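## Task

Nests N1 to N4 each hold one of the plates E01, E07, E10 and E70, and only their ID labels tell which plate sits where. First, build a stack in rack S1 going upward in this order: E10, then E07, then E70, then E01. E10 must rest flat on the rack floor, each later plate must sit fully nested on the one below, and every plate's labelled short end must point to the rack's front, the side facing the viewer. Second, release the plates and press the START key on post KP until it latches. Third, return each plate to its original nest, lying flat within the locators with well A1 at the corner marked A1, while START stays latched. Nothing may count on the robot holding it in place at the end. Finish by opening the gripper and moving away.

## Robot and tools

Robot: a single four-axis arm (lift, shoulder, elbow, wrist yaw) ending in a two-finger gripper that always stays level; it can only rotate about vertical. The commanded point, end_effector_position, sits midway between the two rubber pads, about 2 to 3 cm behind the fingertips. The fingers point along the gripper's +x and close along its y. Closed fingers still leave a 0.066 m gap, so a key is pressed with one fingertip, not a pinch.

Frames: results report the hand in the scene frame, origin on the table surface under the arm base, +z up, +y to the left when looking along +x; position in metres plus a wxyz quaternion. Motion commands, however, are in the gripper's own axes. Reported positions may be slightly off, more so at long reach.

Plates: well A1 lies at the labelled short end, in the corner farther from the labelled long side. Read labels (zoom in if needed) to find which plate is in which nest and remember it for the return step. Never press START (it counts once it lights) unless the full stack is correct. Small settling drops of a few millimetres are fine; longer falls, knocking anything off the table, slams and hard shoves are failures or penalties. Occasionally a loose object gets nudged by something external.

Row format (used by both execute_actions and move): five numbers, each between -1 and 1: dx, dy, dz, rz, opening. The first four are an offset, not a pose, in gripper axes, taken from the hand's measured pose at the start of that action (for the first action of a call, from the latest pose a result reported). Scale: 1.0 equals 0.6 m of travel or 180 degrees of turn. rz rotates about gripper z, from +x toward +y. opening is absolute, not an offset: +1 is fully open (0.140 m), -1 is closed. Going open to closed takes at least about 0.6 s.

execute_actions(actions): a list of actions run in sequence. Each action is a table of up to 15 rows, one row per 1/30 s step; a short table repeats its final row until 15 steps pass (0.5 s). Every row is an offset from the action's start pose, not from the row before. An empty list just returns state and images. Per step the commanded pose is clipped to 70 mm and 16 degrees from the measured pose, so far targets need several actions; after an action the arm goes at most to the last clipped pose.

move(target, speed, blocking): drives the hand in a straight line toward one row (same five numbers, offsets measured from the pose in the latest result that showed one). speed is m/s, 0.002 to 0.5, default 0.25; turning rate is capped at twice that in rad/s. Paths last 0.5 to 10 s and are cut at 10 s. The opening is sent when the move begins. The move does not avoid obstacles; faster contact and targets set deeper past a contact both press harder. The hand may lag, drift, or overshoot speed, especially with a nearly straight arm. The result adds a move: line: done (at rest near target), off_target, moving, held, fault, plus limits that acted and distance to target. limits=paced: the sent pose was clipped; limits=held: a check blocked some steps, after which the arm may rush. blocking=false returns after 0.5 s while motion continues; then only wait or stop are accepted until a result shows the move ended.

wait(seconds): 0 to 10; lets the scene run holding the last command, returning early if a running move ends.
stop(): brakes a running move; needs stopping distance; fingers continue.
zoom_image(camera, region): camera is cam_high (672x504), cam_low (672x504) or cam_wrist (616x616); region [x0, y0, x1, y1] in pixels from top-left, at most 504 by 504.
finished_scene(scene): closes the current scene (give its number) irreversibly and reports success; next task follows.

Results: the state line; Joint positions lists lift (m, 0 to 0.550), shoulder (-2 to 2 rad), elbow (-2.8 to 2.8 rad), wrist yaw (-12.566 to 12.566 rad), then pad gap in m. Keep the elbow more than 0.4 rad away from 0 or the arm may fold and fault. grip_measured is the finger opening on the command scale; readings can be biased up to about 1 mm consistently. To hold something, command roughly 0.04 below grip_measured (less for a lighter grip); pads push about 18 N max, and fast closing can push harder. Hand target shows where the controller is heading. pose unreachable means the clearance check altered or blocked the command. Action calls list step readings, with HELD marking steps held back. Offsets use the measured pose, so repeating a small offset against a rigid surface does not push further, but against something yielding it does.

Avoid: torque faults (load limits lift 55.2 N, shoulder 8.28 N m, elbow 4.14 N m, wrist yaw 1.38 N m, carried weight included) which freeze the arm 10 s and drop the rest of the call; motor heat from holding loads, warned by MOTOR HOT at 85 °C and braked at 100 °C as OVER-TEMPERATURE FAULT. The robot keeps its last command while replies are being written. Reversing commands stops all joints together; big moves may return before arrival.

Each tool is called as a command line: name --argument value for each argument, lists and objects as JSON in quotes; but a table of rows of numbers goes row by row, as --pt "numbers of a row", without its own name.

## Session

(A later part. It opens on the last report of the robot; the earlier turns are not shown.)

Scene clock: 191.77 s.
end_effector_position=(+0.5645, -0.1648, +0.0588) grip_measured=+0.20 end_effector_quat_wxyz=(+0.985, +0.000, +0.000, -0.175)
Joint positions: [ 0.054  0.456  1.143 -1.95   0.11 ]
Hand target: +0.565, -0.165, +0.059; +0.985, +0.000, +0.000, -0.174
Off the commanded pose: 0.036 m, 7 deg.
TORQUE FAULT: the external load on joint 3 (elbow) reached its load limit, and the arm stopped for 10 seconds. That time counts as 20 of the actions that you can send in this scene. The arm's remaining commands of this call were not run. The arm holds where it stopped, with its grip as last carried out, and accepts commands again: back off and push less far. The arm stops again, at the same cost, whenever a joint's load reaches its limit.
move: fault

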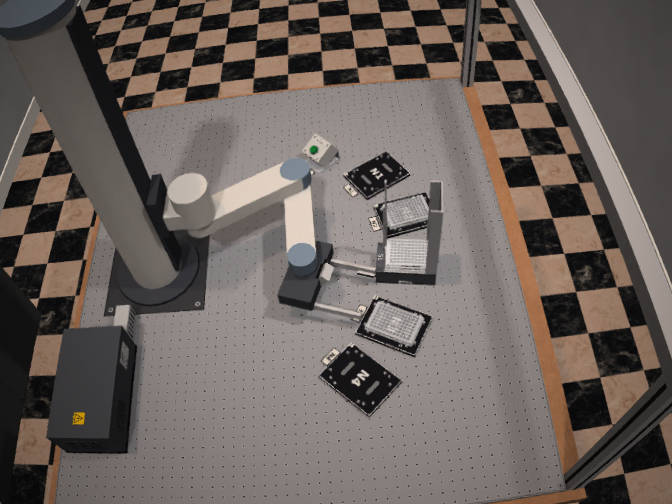

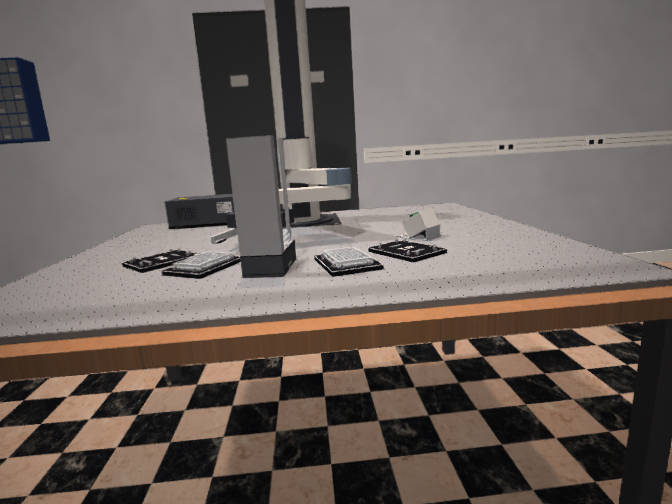

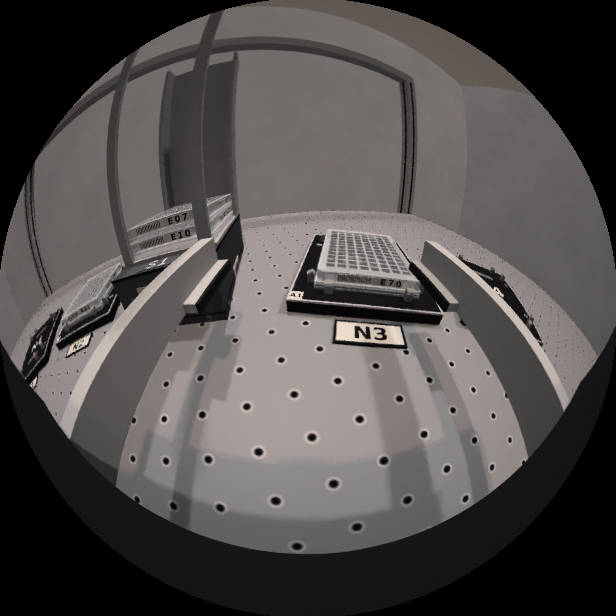

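move --target '[0,0,0,0,-0.4]'

move --target '[0,0,0,0,-0.55]'

move --target '[0,0,0.3923,0,-0.55]' --speed 0.15

move --target '[-0.0628,-0.2952,0,-0.1108,-0.55]' --speed 0.2

move --target '[0,0,-0.48,0,-0.55]' --speed 0.2

move --target '[0,0,-0.024,0,-0.55]' --speed 0.012

Scene clock: 342.57 s.
end_effector_position=(+0.7120, -0.0784, +0.0991) grip_measured=-0.40 end_effector_quat_wxyz=(+0.998, +0.000, +0.000, -0.067)
Joint positions: [ 0.094  0.475  1.767 -2.376  0.088]
Hand target: +0.712, -0.078, +0.099; +0.998, +0.000, +0.000, -0.067
Off the commanded pose: 0.000 m, 0 deg.
move: done

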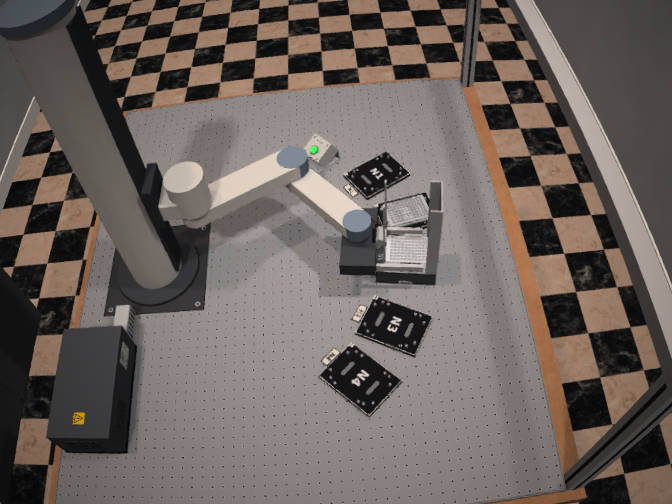

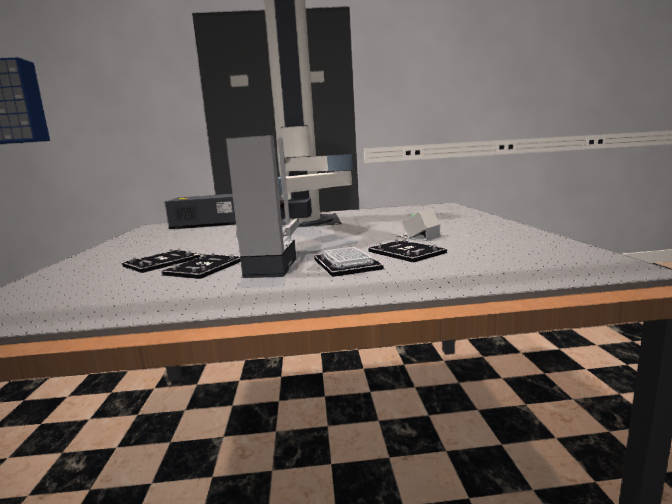

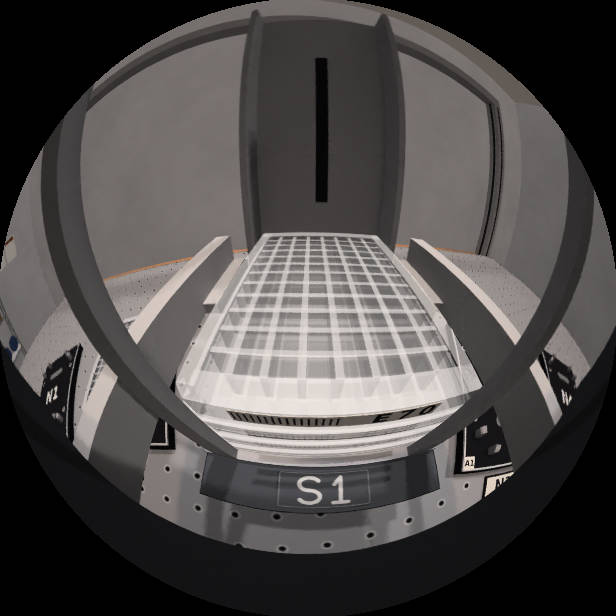

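Scene clock: 343.07 s.
end_effector_position=(+0.7120, -0.0784, +0.0991) grip_measured=-0.48 end_effector_quat_wxyz=(+0.998, +0.000, +0.000, -0.067)
Joint positions: [ 0.094  0.475  1.767 -2.376  0.085]
Hand target: +0.712, -0.078, +0.099; +0.998, +0.000, +0.000, -0.067
Off the commanded pose: 0.000 m, 0 deg.
move: done

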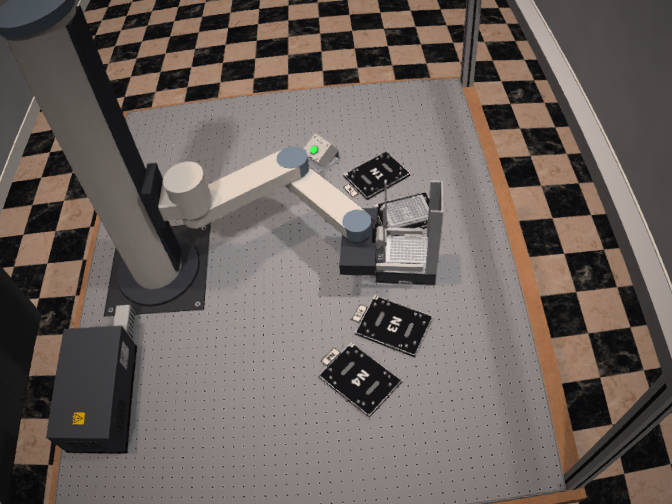

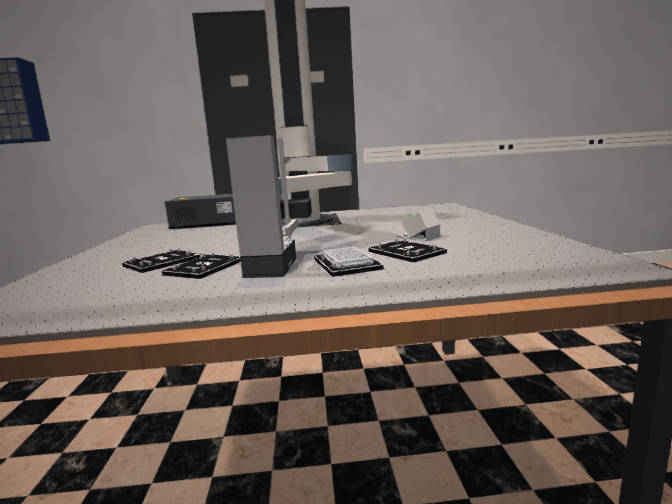

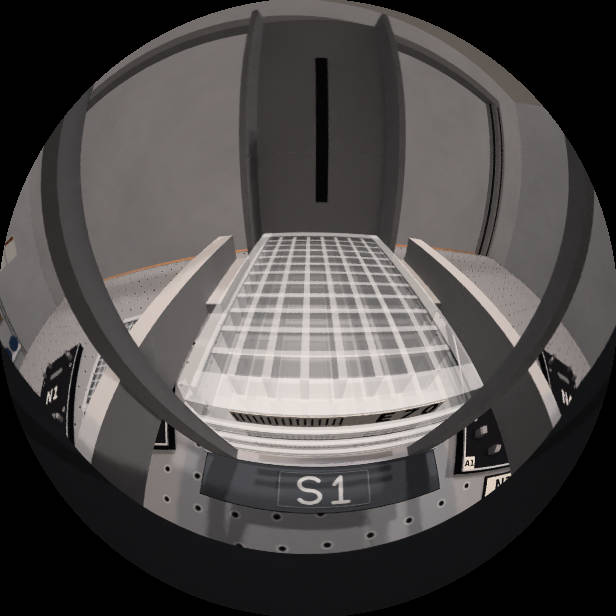

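Scene clock: 344.97 s.
end_effector_position=(+0.7120, -0.0784, +0.3345) grip_measured=-0.48 end_effector_quat_wxyz=(+0.998, +0.000, +0.000, -0.067)
Joint positions: [ 0.329  0.475  1.767 -2.376  0.085]
Hand target: +0.712, -0.078, +0.334; +0.998, +0.000, +0.000, -0.067
Off the commanded pose: 0.000 m, 0 deg.
move: done

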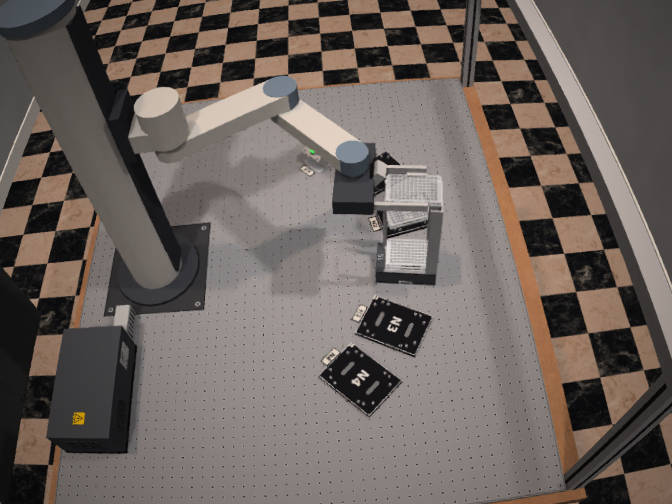

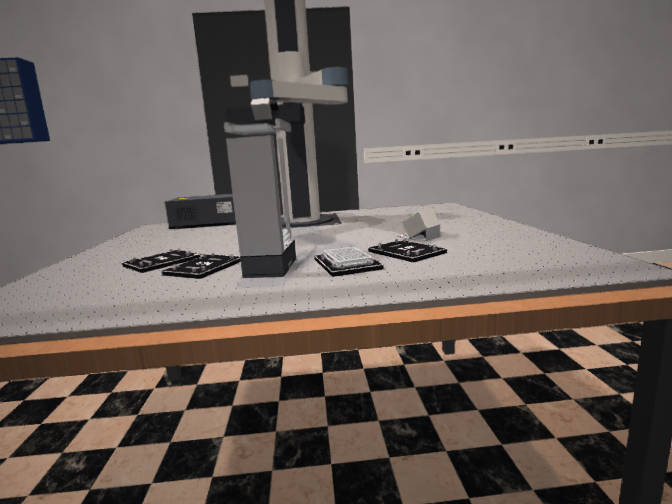

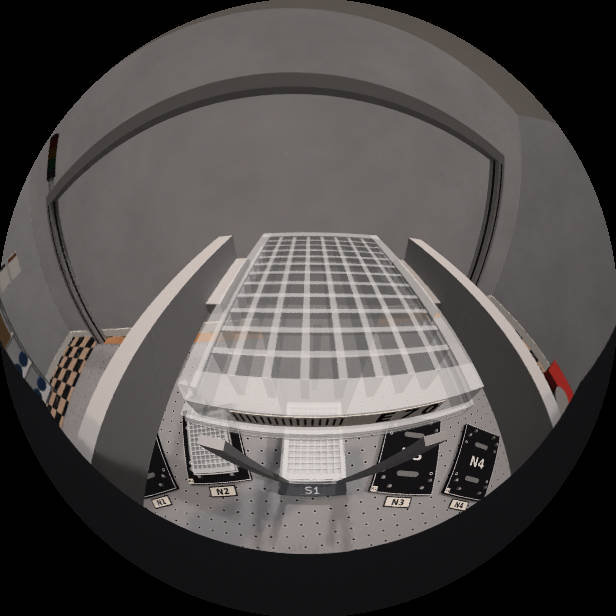

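Scene clock: 346.23 s.
end_effector_position=(+0.6510, -0.2490, +0.3345) grip_measured=-0.48 end_effector_quat_wxyz=(+0.971, +0.000, +0.000, -0.239)
Joint positions: [ 0.329  0.157  1.733 -2.372  0.085]
Hand target: +0.651, -0.249, +0.334; +0.971, +0.000, +0.000, -0.238
Off the commanded pose: 0.000 m, 0 deg.
move: done

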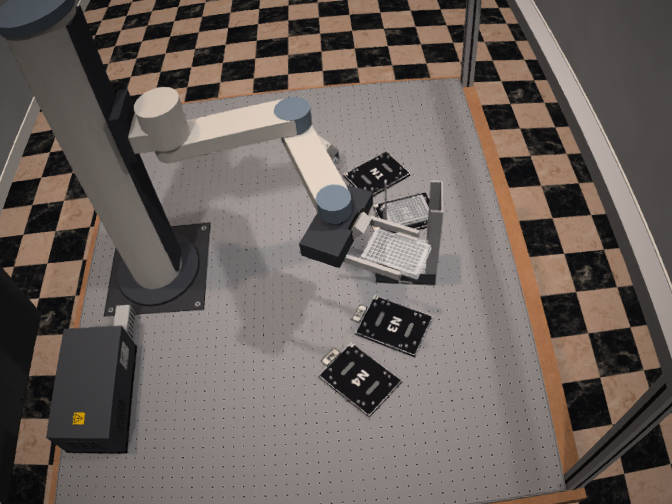

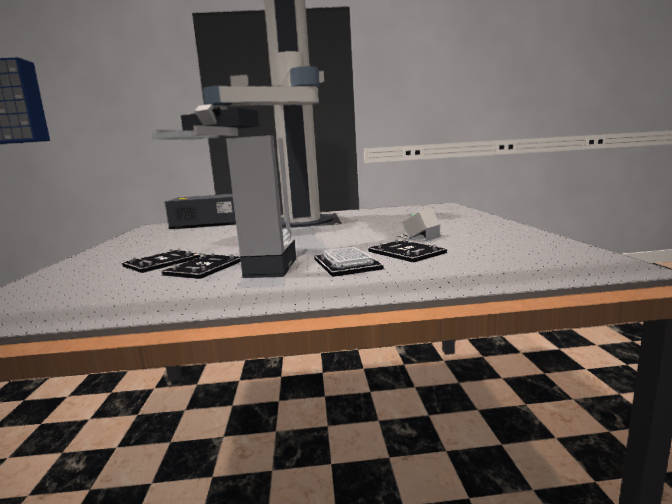

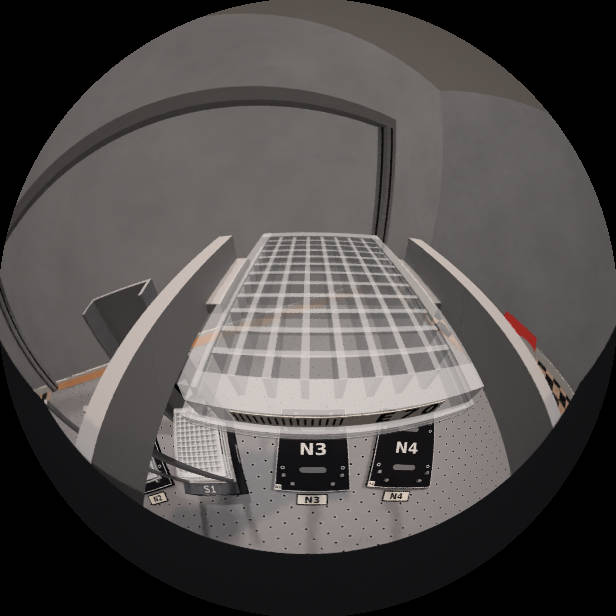

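Scene clock: 348.07 s.
end_effector_position=(+0.6510, -0.2490, +0.0464) grip_measured=-0.48 end_effector_quat_wxyz=(+0.971, +0.000, +0.000, -0.239)
Joint positions: [ 0.041  0.157  1.733 -2.372  0.085]
Hand target: +0.651, -0.249, +0.046; +0.971, +0.000, +0.000, -0.239
Off the commanded pose: 0.000 m, 0 deg.
move: done

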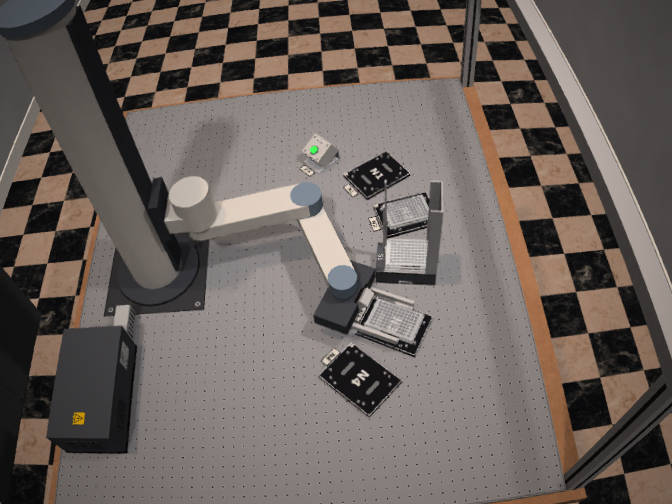

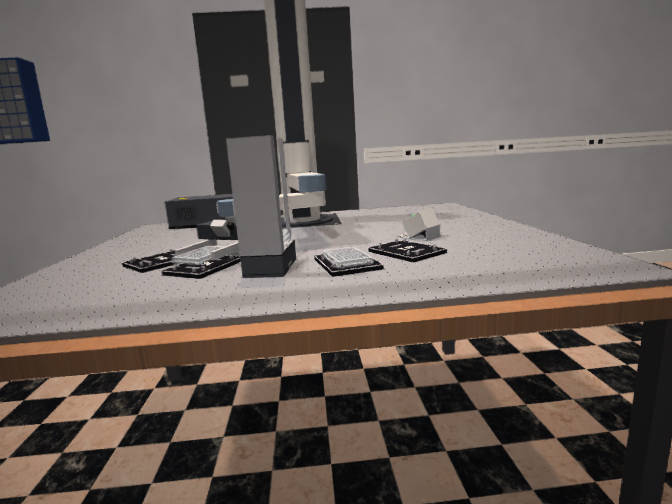

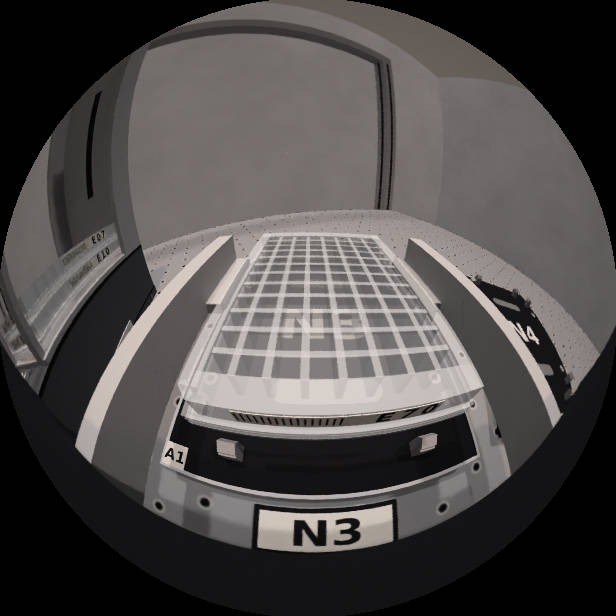

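Scene clock: 349.50 s.
end_effector_position=(+0.6511, -0.2488, +0.0321) grip_measured=-0.48 end_effector_quat_wxyz=(+0.971, +0.000, +0.000, -0.239)
Joint positions: [ 0.027  0.158  1.733 -2.372  0.085]
Hand target: +0.651, -0.249, +0.032; +0.971, +0.000, +0.000, -0.239
Off the commanded pose: 0.000 m, 0 deg.
move: done

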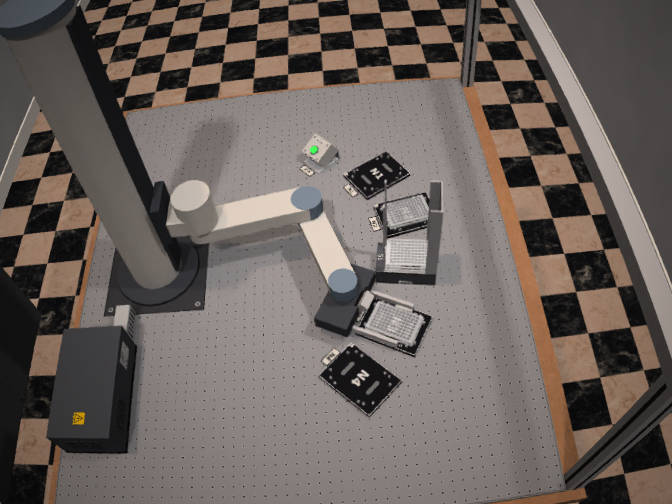

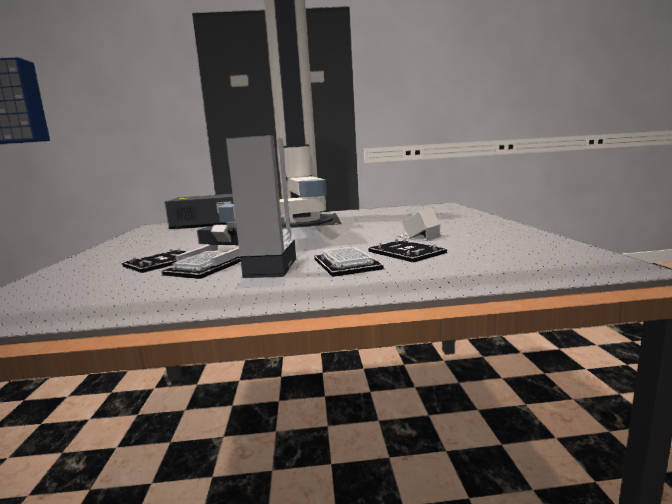

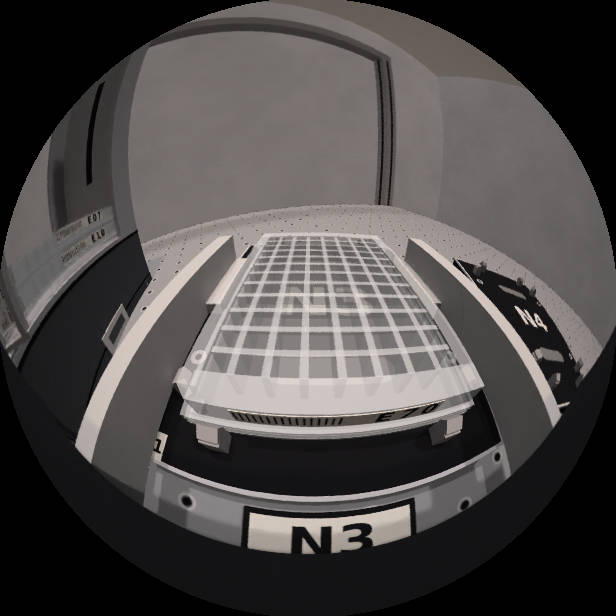

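move --target '[0,0,0,0,0.1]'

move --target '[0,0,0.04,0,0.1]'

move --target '[-0.26,0,0.0505,0,0.1]'

move --target '[-0.0634,0.1968,0,0.1109,0.1]'

move --target '[0.3,0,0,0,0.1]' --speed 0.12

move --target '[0,0,0,0,-0.4]'

move --target '[0,0,0,0,-0.55]'

Scene clock: 356.40 s.
end_effector_position=(+0.6511, -0.2487, +0.0321) grip_measured=+0.10 end_effector_quat_wxyz=(+0.971, +0.000, +0.000, -0.238)
Joint positions: [ 0.027  0.158  1.733 -2.372  0.107]
Hand target: +0.651, -0.249, +0.032; +0.971, +0.000, +0.000, -0.239
Off the commanded pose: 0.000 m, 0 deg.
move: done

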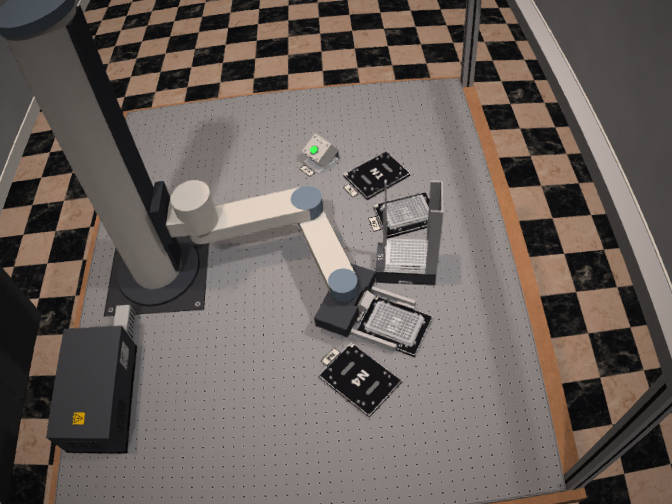

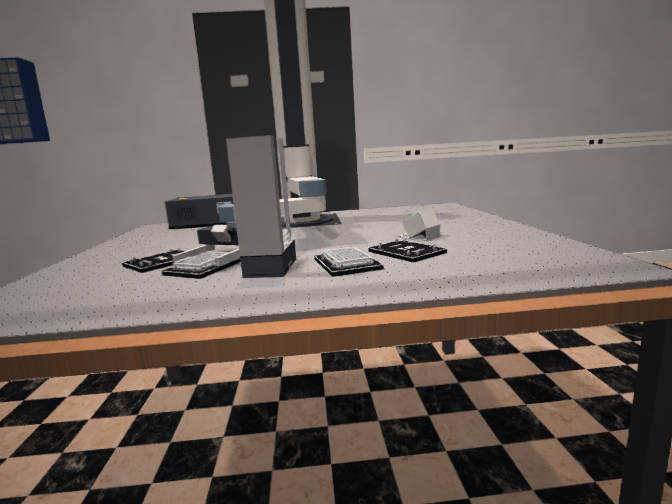

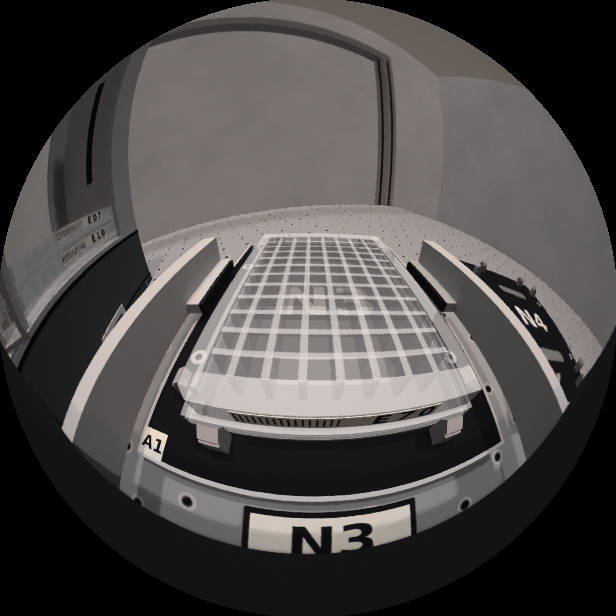

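Scene clock: 357.10 s.
end_effector_position=(+0.6511, -0.2487, +0.0562) grip_measured=+0.10 end_effector_quat_wxyz=(+0.971, +0.000, +0.000, -0.238)
Joint positions: [ 0.051  0.158  1.733 -2.372  0.107]
Hand target: +0.651, -0.249, +0.056; +0.971, +0.000, +0.000, -0.238
Off the commanded pose: 0.000 m, 0 deg.
move: done

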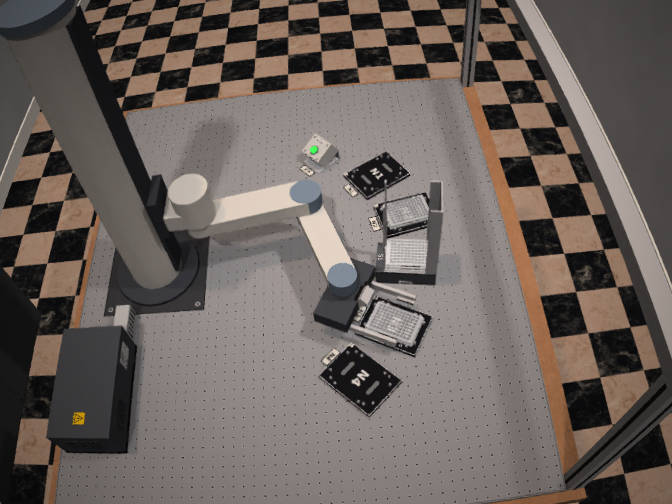

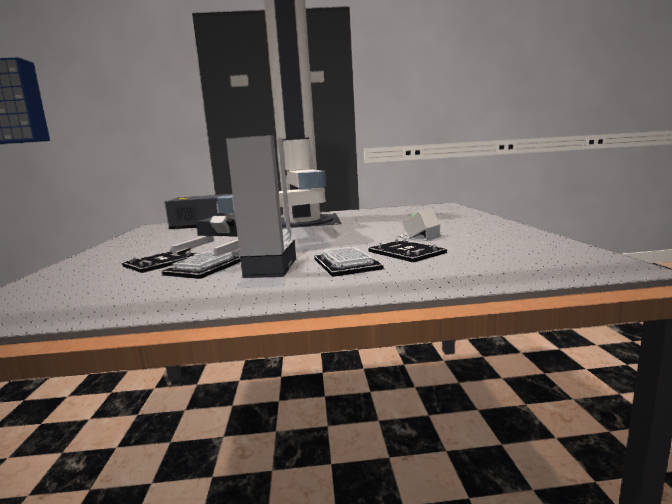

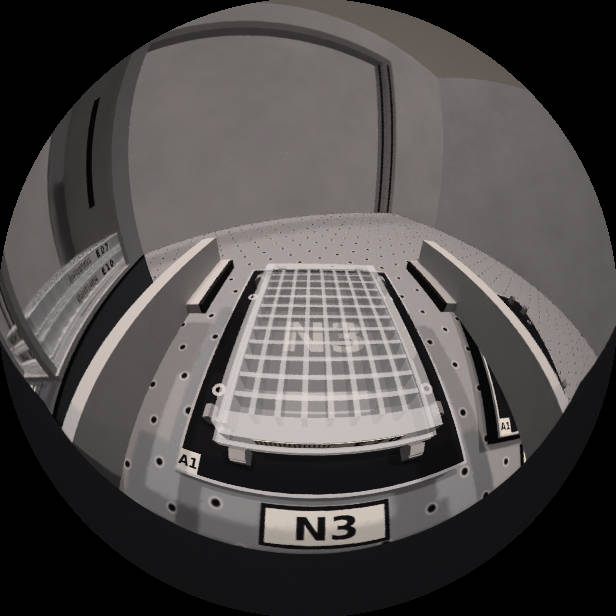

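Scene clock: 358.13 s.
end_effector_position=(+0.5129, -0.1764, +0.0865) grip_measured=+0.10 end_effector_quat_wxyz=(+0.971, +0.000, +0.000, -0.239)
Joint positions: [ 0.081  0.466  0.953 -1.901  0.107]
Hand target: +0.513, -0.176, +0.086; +0.971, +0.000, +0.000, -0.238
Off the commanded pose: 0.000 m, 0 deg.
move: done

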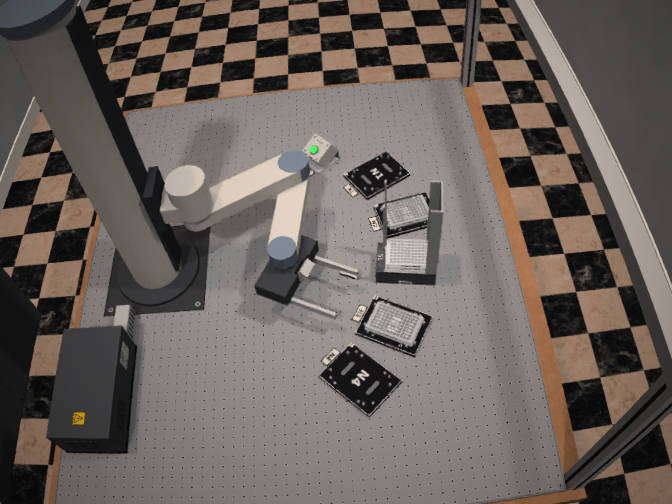

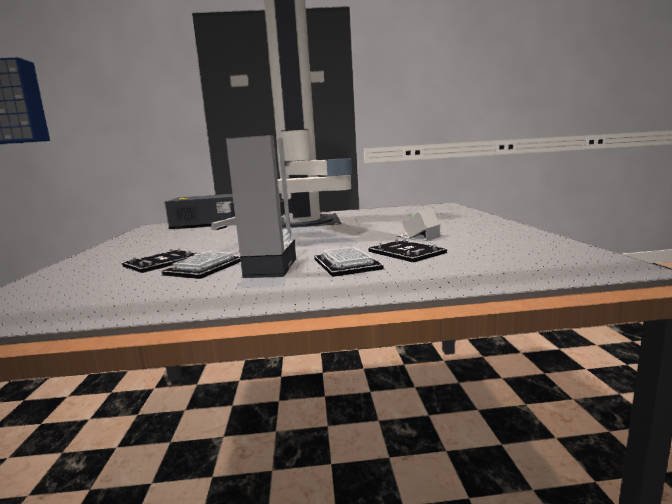

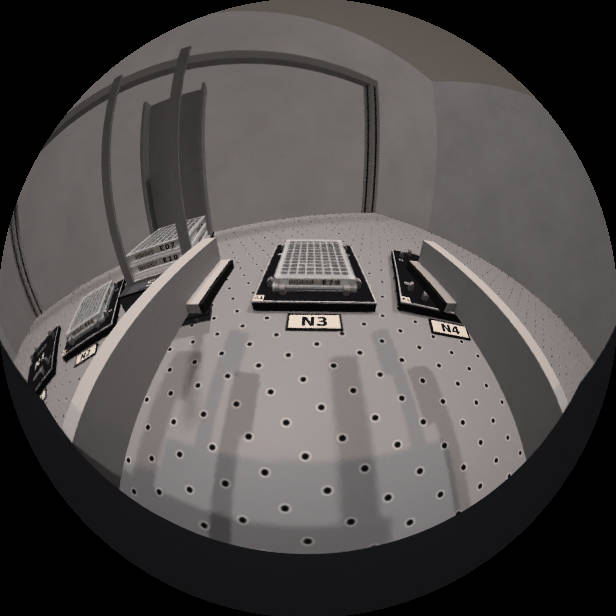

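Scene clock: 359.20 s.
end_effector_position=(+0.5340, -0.0540, +0.0865) grip_measured=+0.10 end_effector_quat_wxyz=(+0.998, +0.000, +0.000, -0.066)
Joint positions: [ 0.081  0.811  0.874 -1.818  0.107]
Hand target: +0.534, -0.054, +0.086; +0.998, +0.000, +0.000, -0.067
Off the commanded pose: 0.000 m, 0 deg.
move: done

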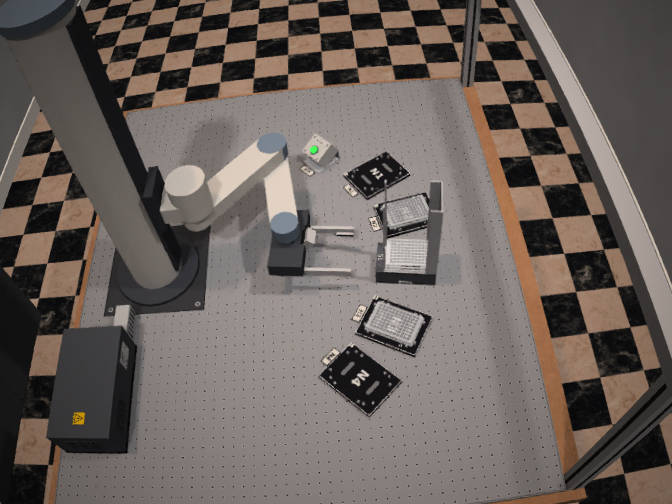

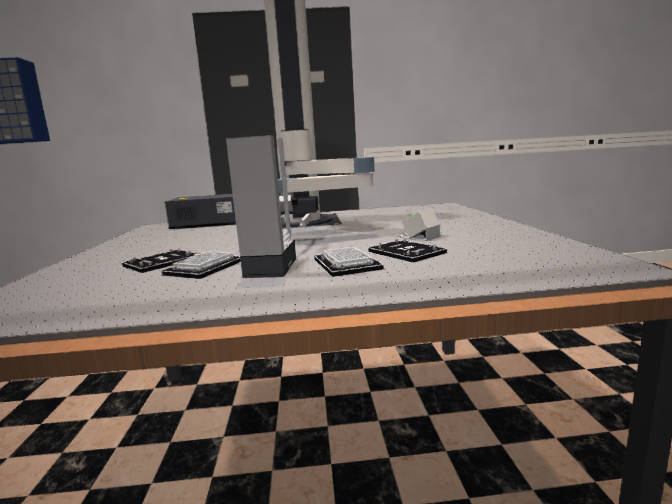

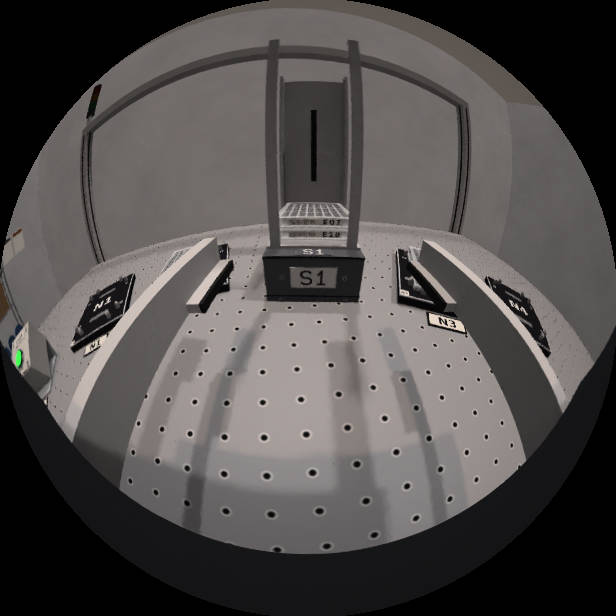

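Scene clock: 361.03 s.
end_effector_position=(+0.7123, -0.0779, +0.0865) grip_measured=+0.10 end_effector_quat_wxyz=(+0.998, +0.000, +0.000, -0.066)
Joint positions: [ 0.082  0.476  1.768 -2.377  0.107]
Hand target: +0.712, -0.078, +0.086; +0.998, +0.000, +0.000, -0.066
Off the commanded pose: 0.000 m, 0 deg.
move: done

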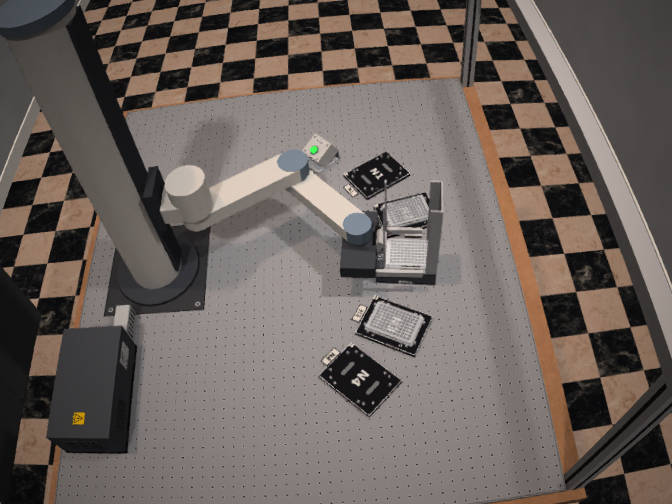

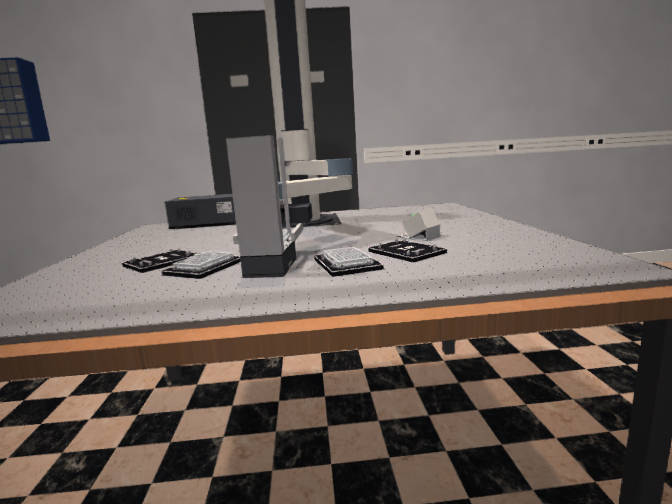

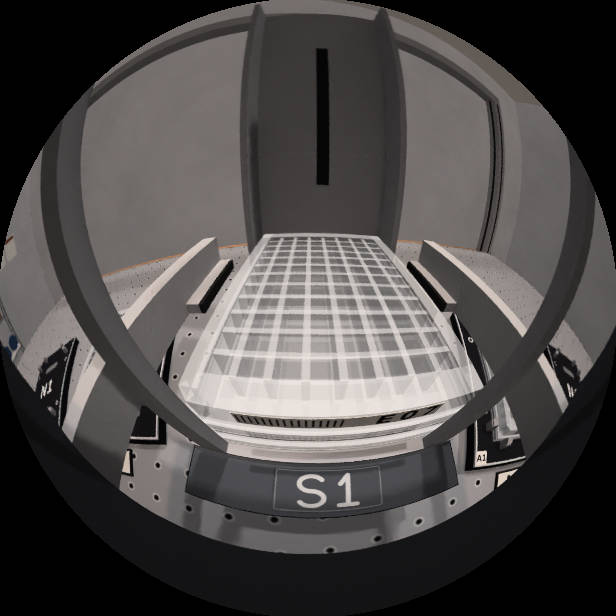

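Scene clock: 361.53 s.
end_effector_position=(+0.7123, -0.0779, +0.0865) grip_measured=-0.40 end_effector_quat_wxyz=(+0.998, +0.000, +0.000, -0.066)
Joint positions: [ 0.082  0.476  1.768 -2.377  0.088]
Hand target: +0.712, -0.078, +0.087; +0.998, +0.000, +0.000, -0.066
Off the commanded pose: 0.000 m, 0 deg.
move: done

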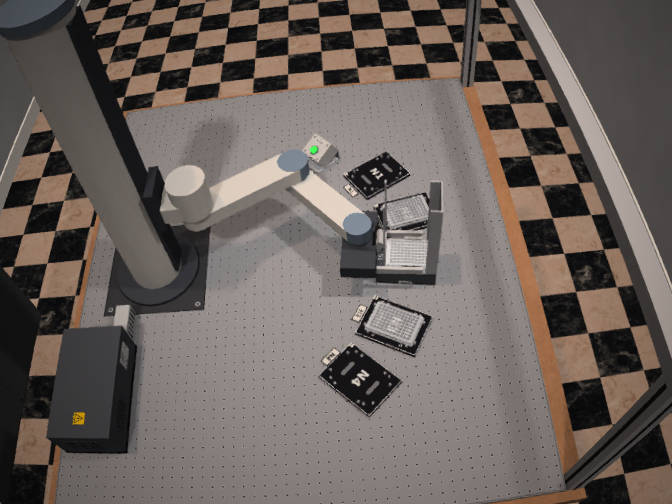

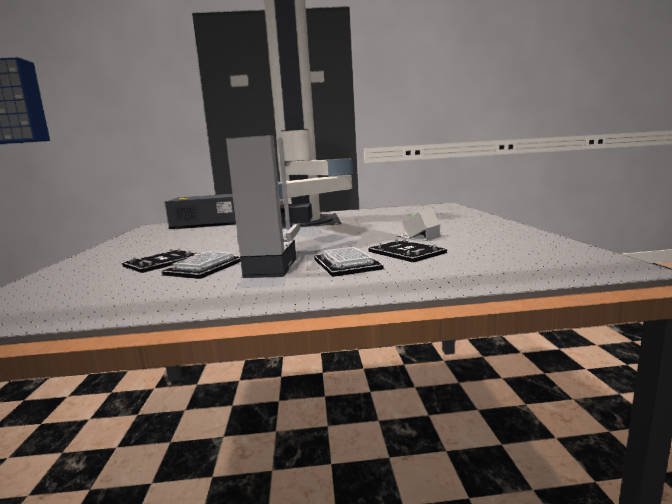

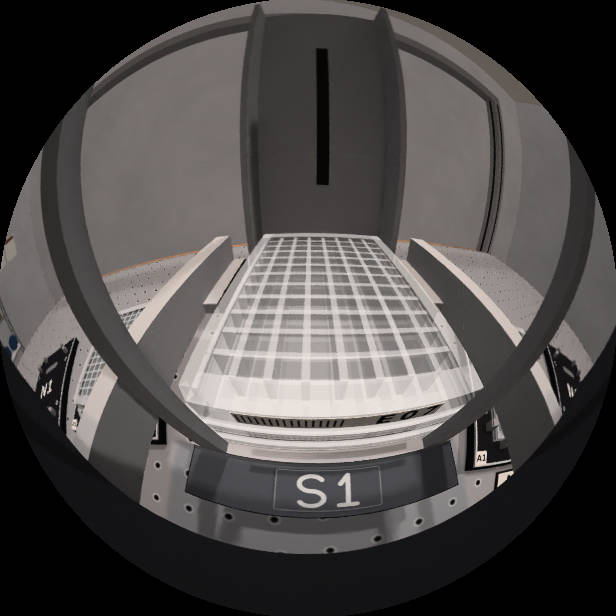

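Scene clock: 362.03 s.
end_effector_position=(+0.7123, -0.0779, +0.0865) grip_measured=-0.48 end_effector_quat_wxyz=(+0.998, +0.000, +0.000, -0.066)
Joint positions: [ 0.082  0.476  1.768 -2.377  0.085]
Hand target: +0.712, -0.078, +0.087; +0.998, +0.000, +0.000, -0.066
Off the commanded pose: 0.000 m, 0 deg.
move: done

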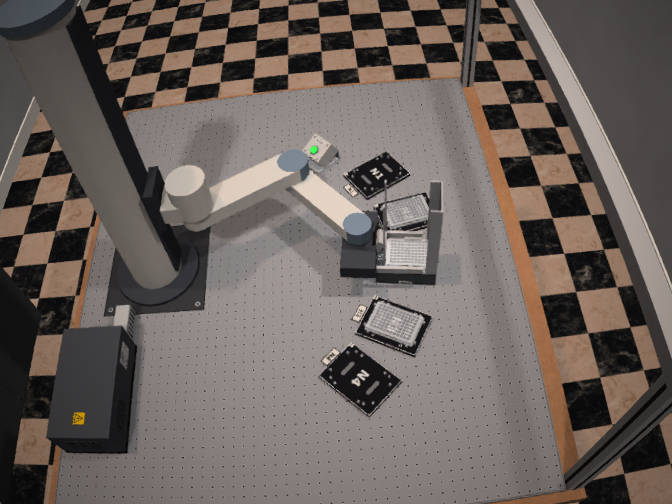

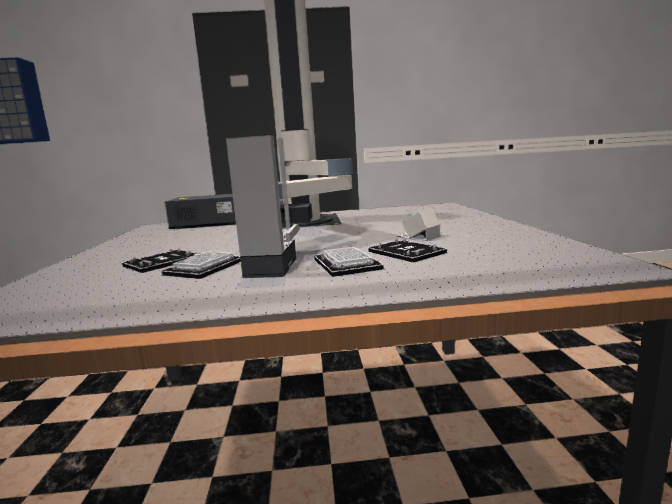

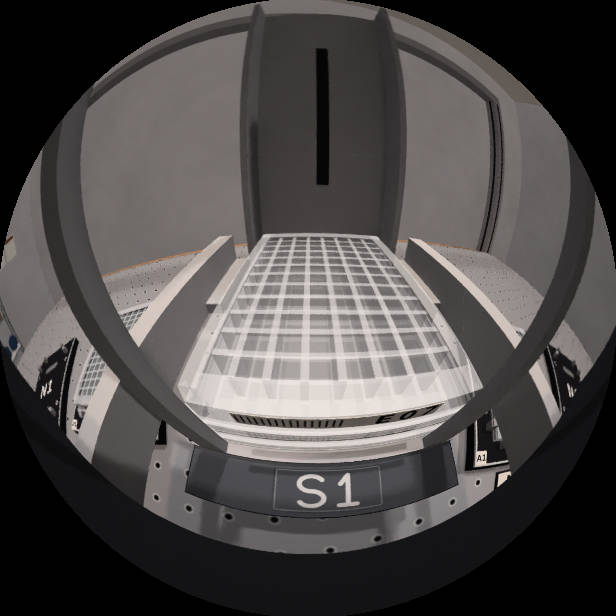

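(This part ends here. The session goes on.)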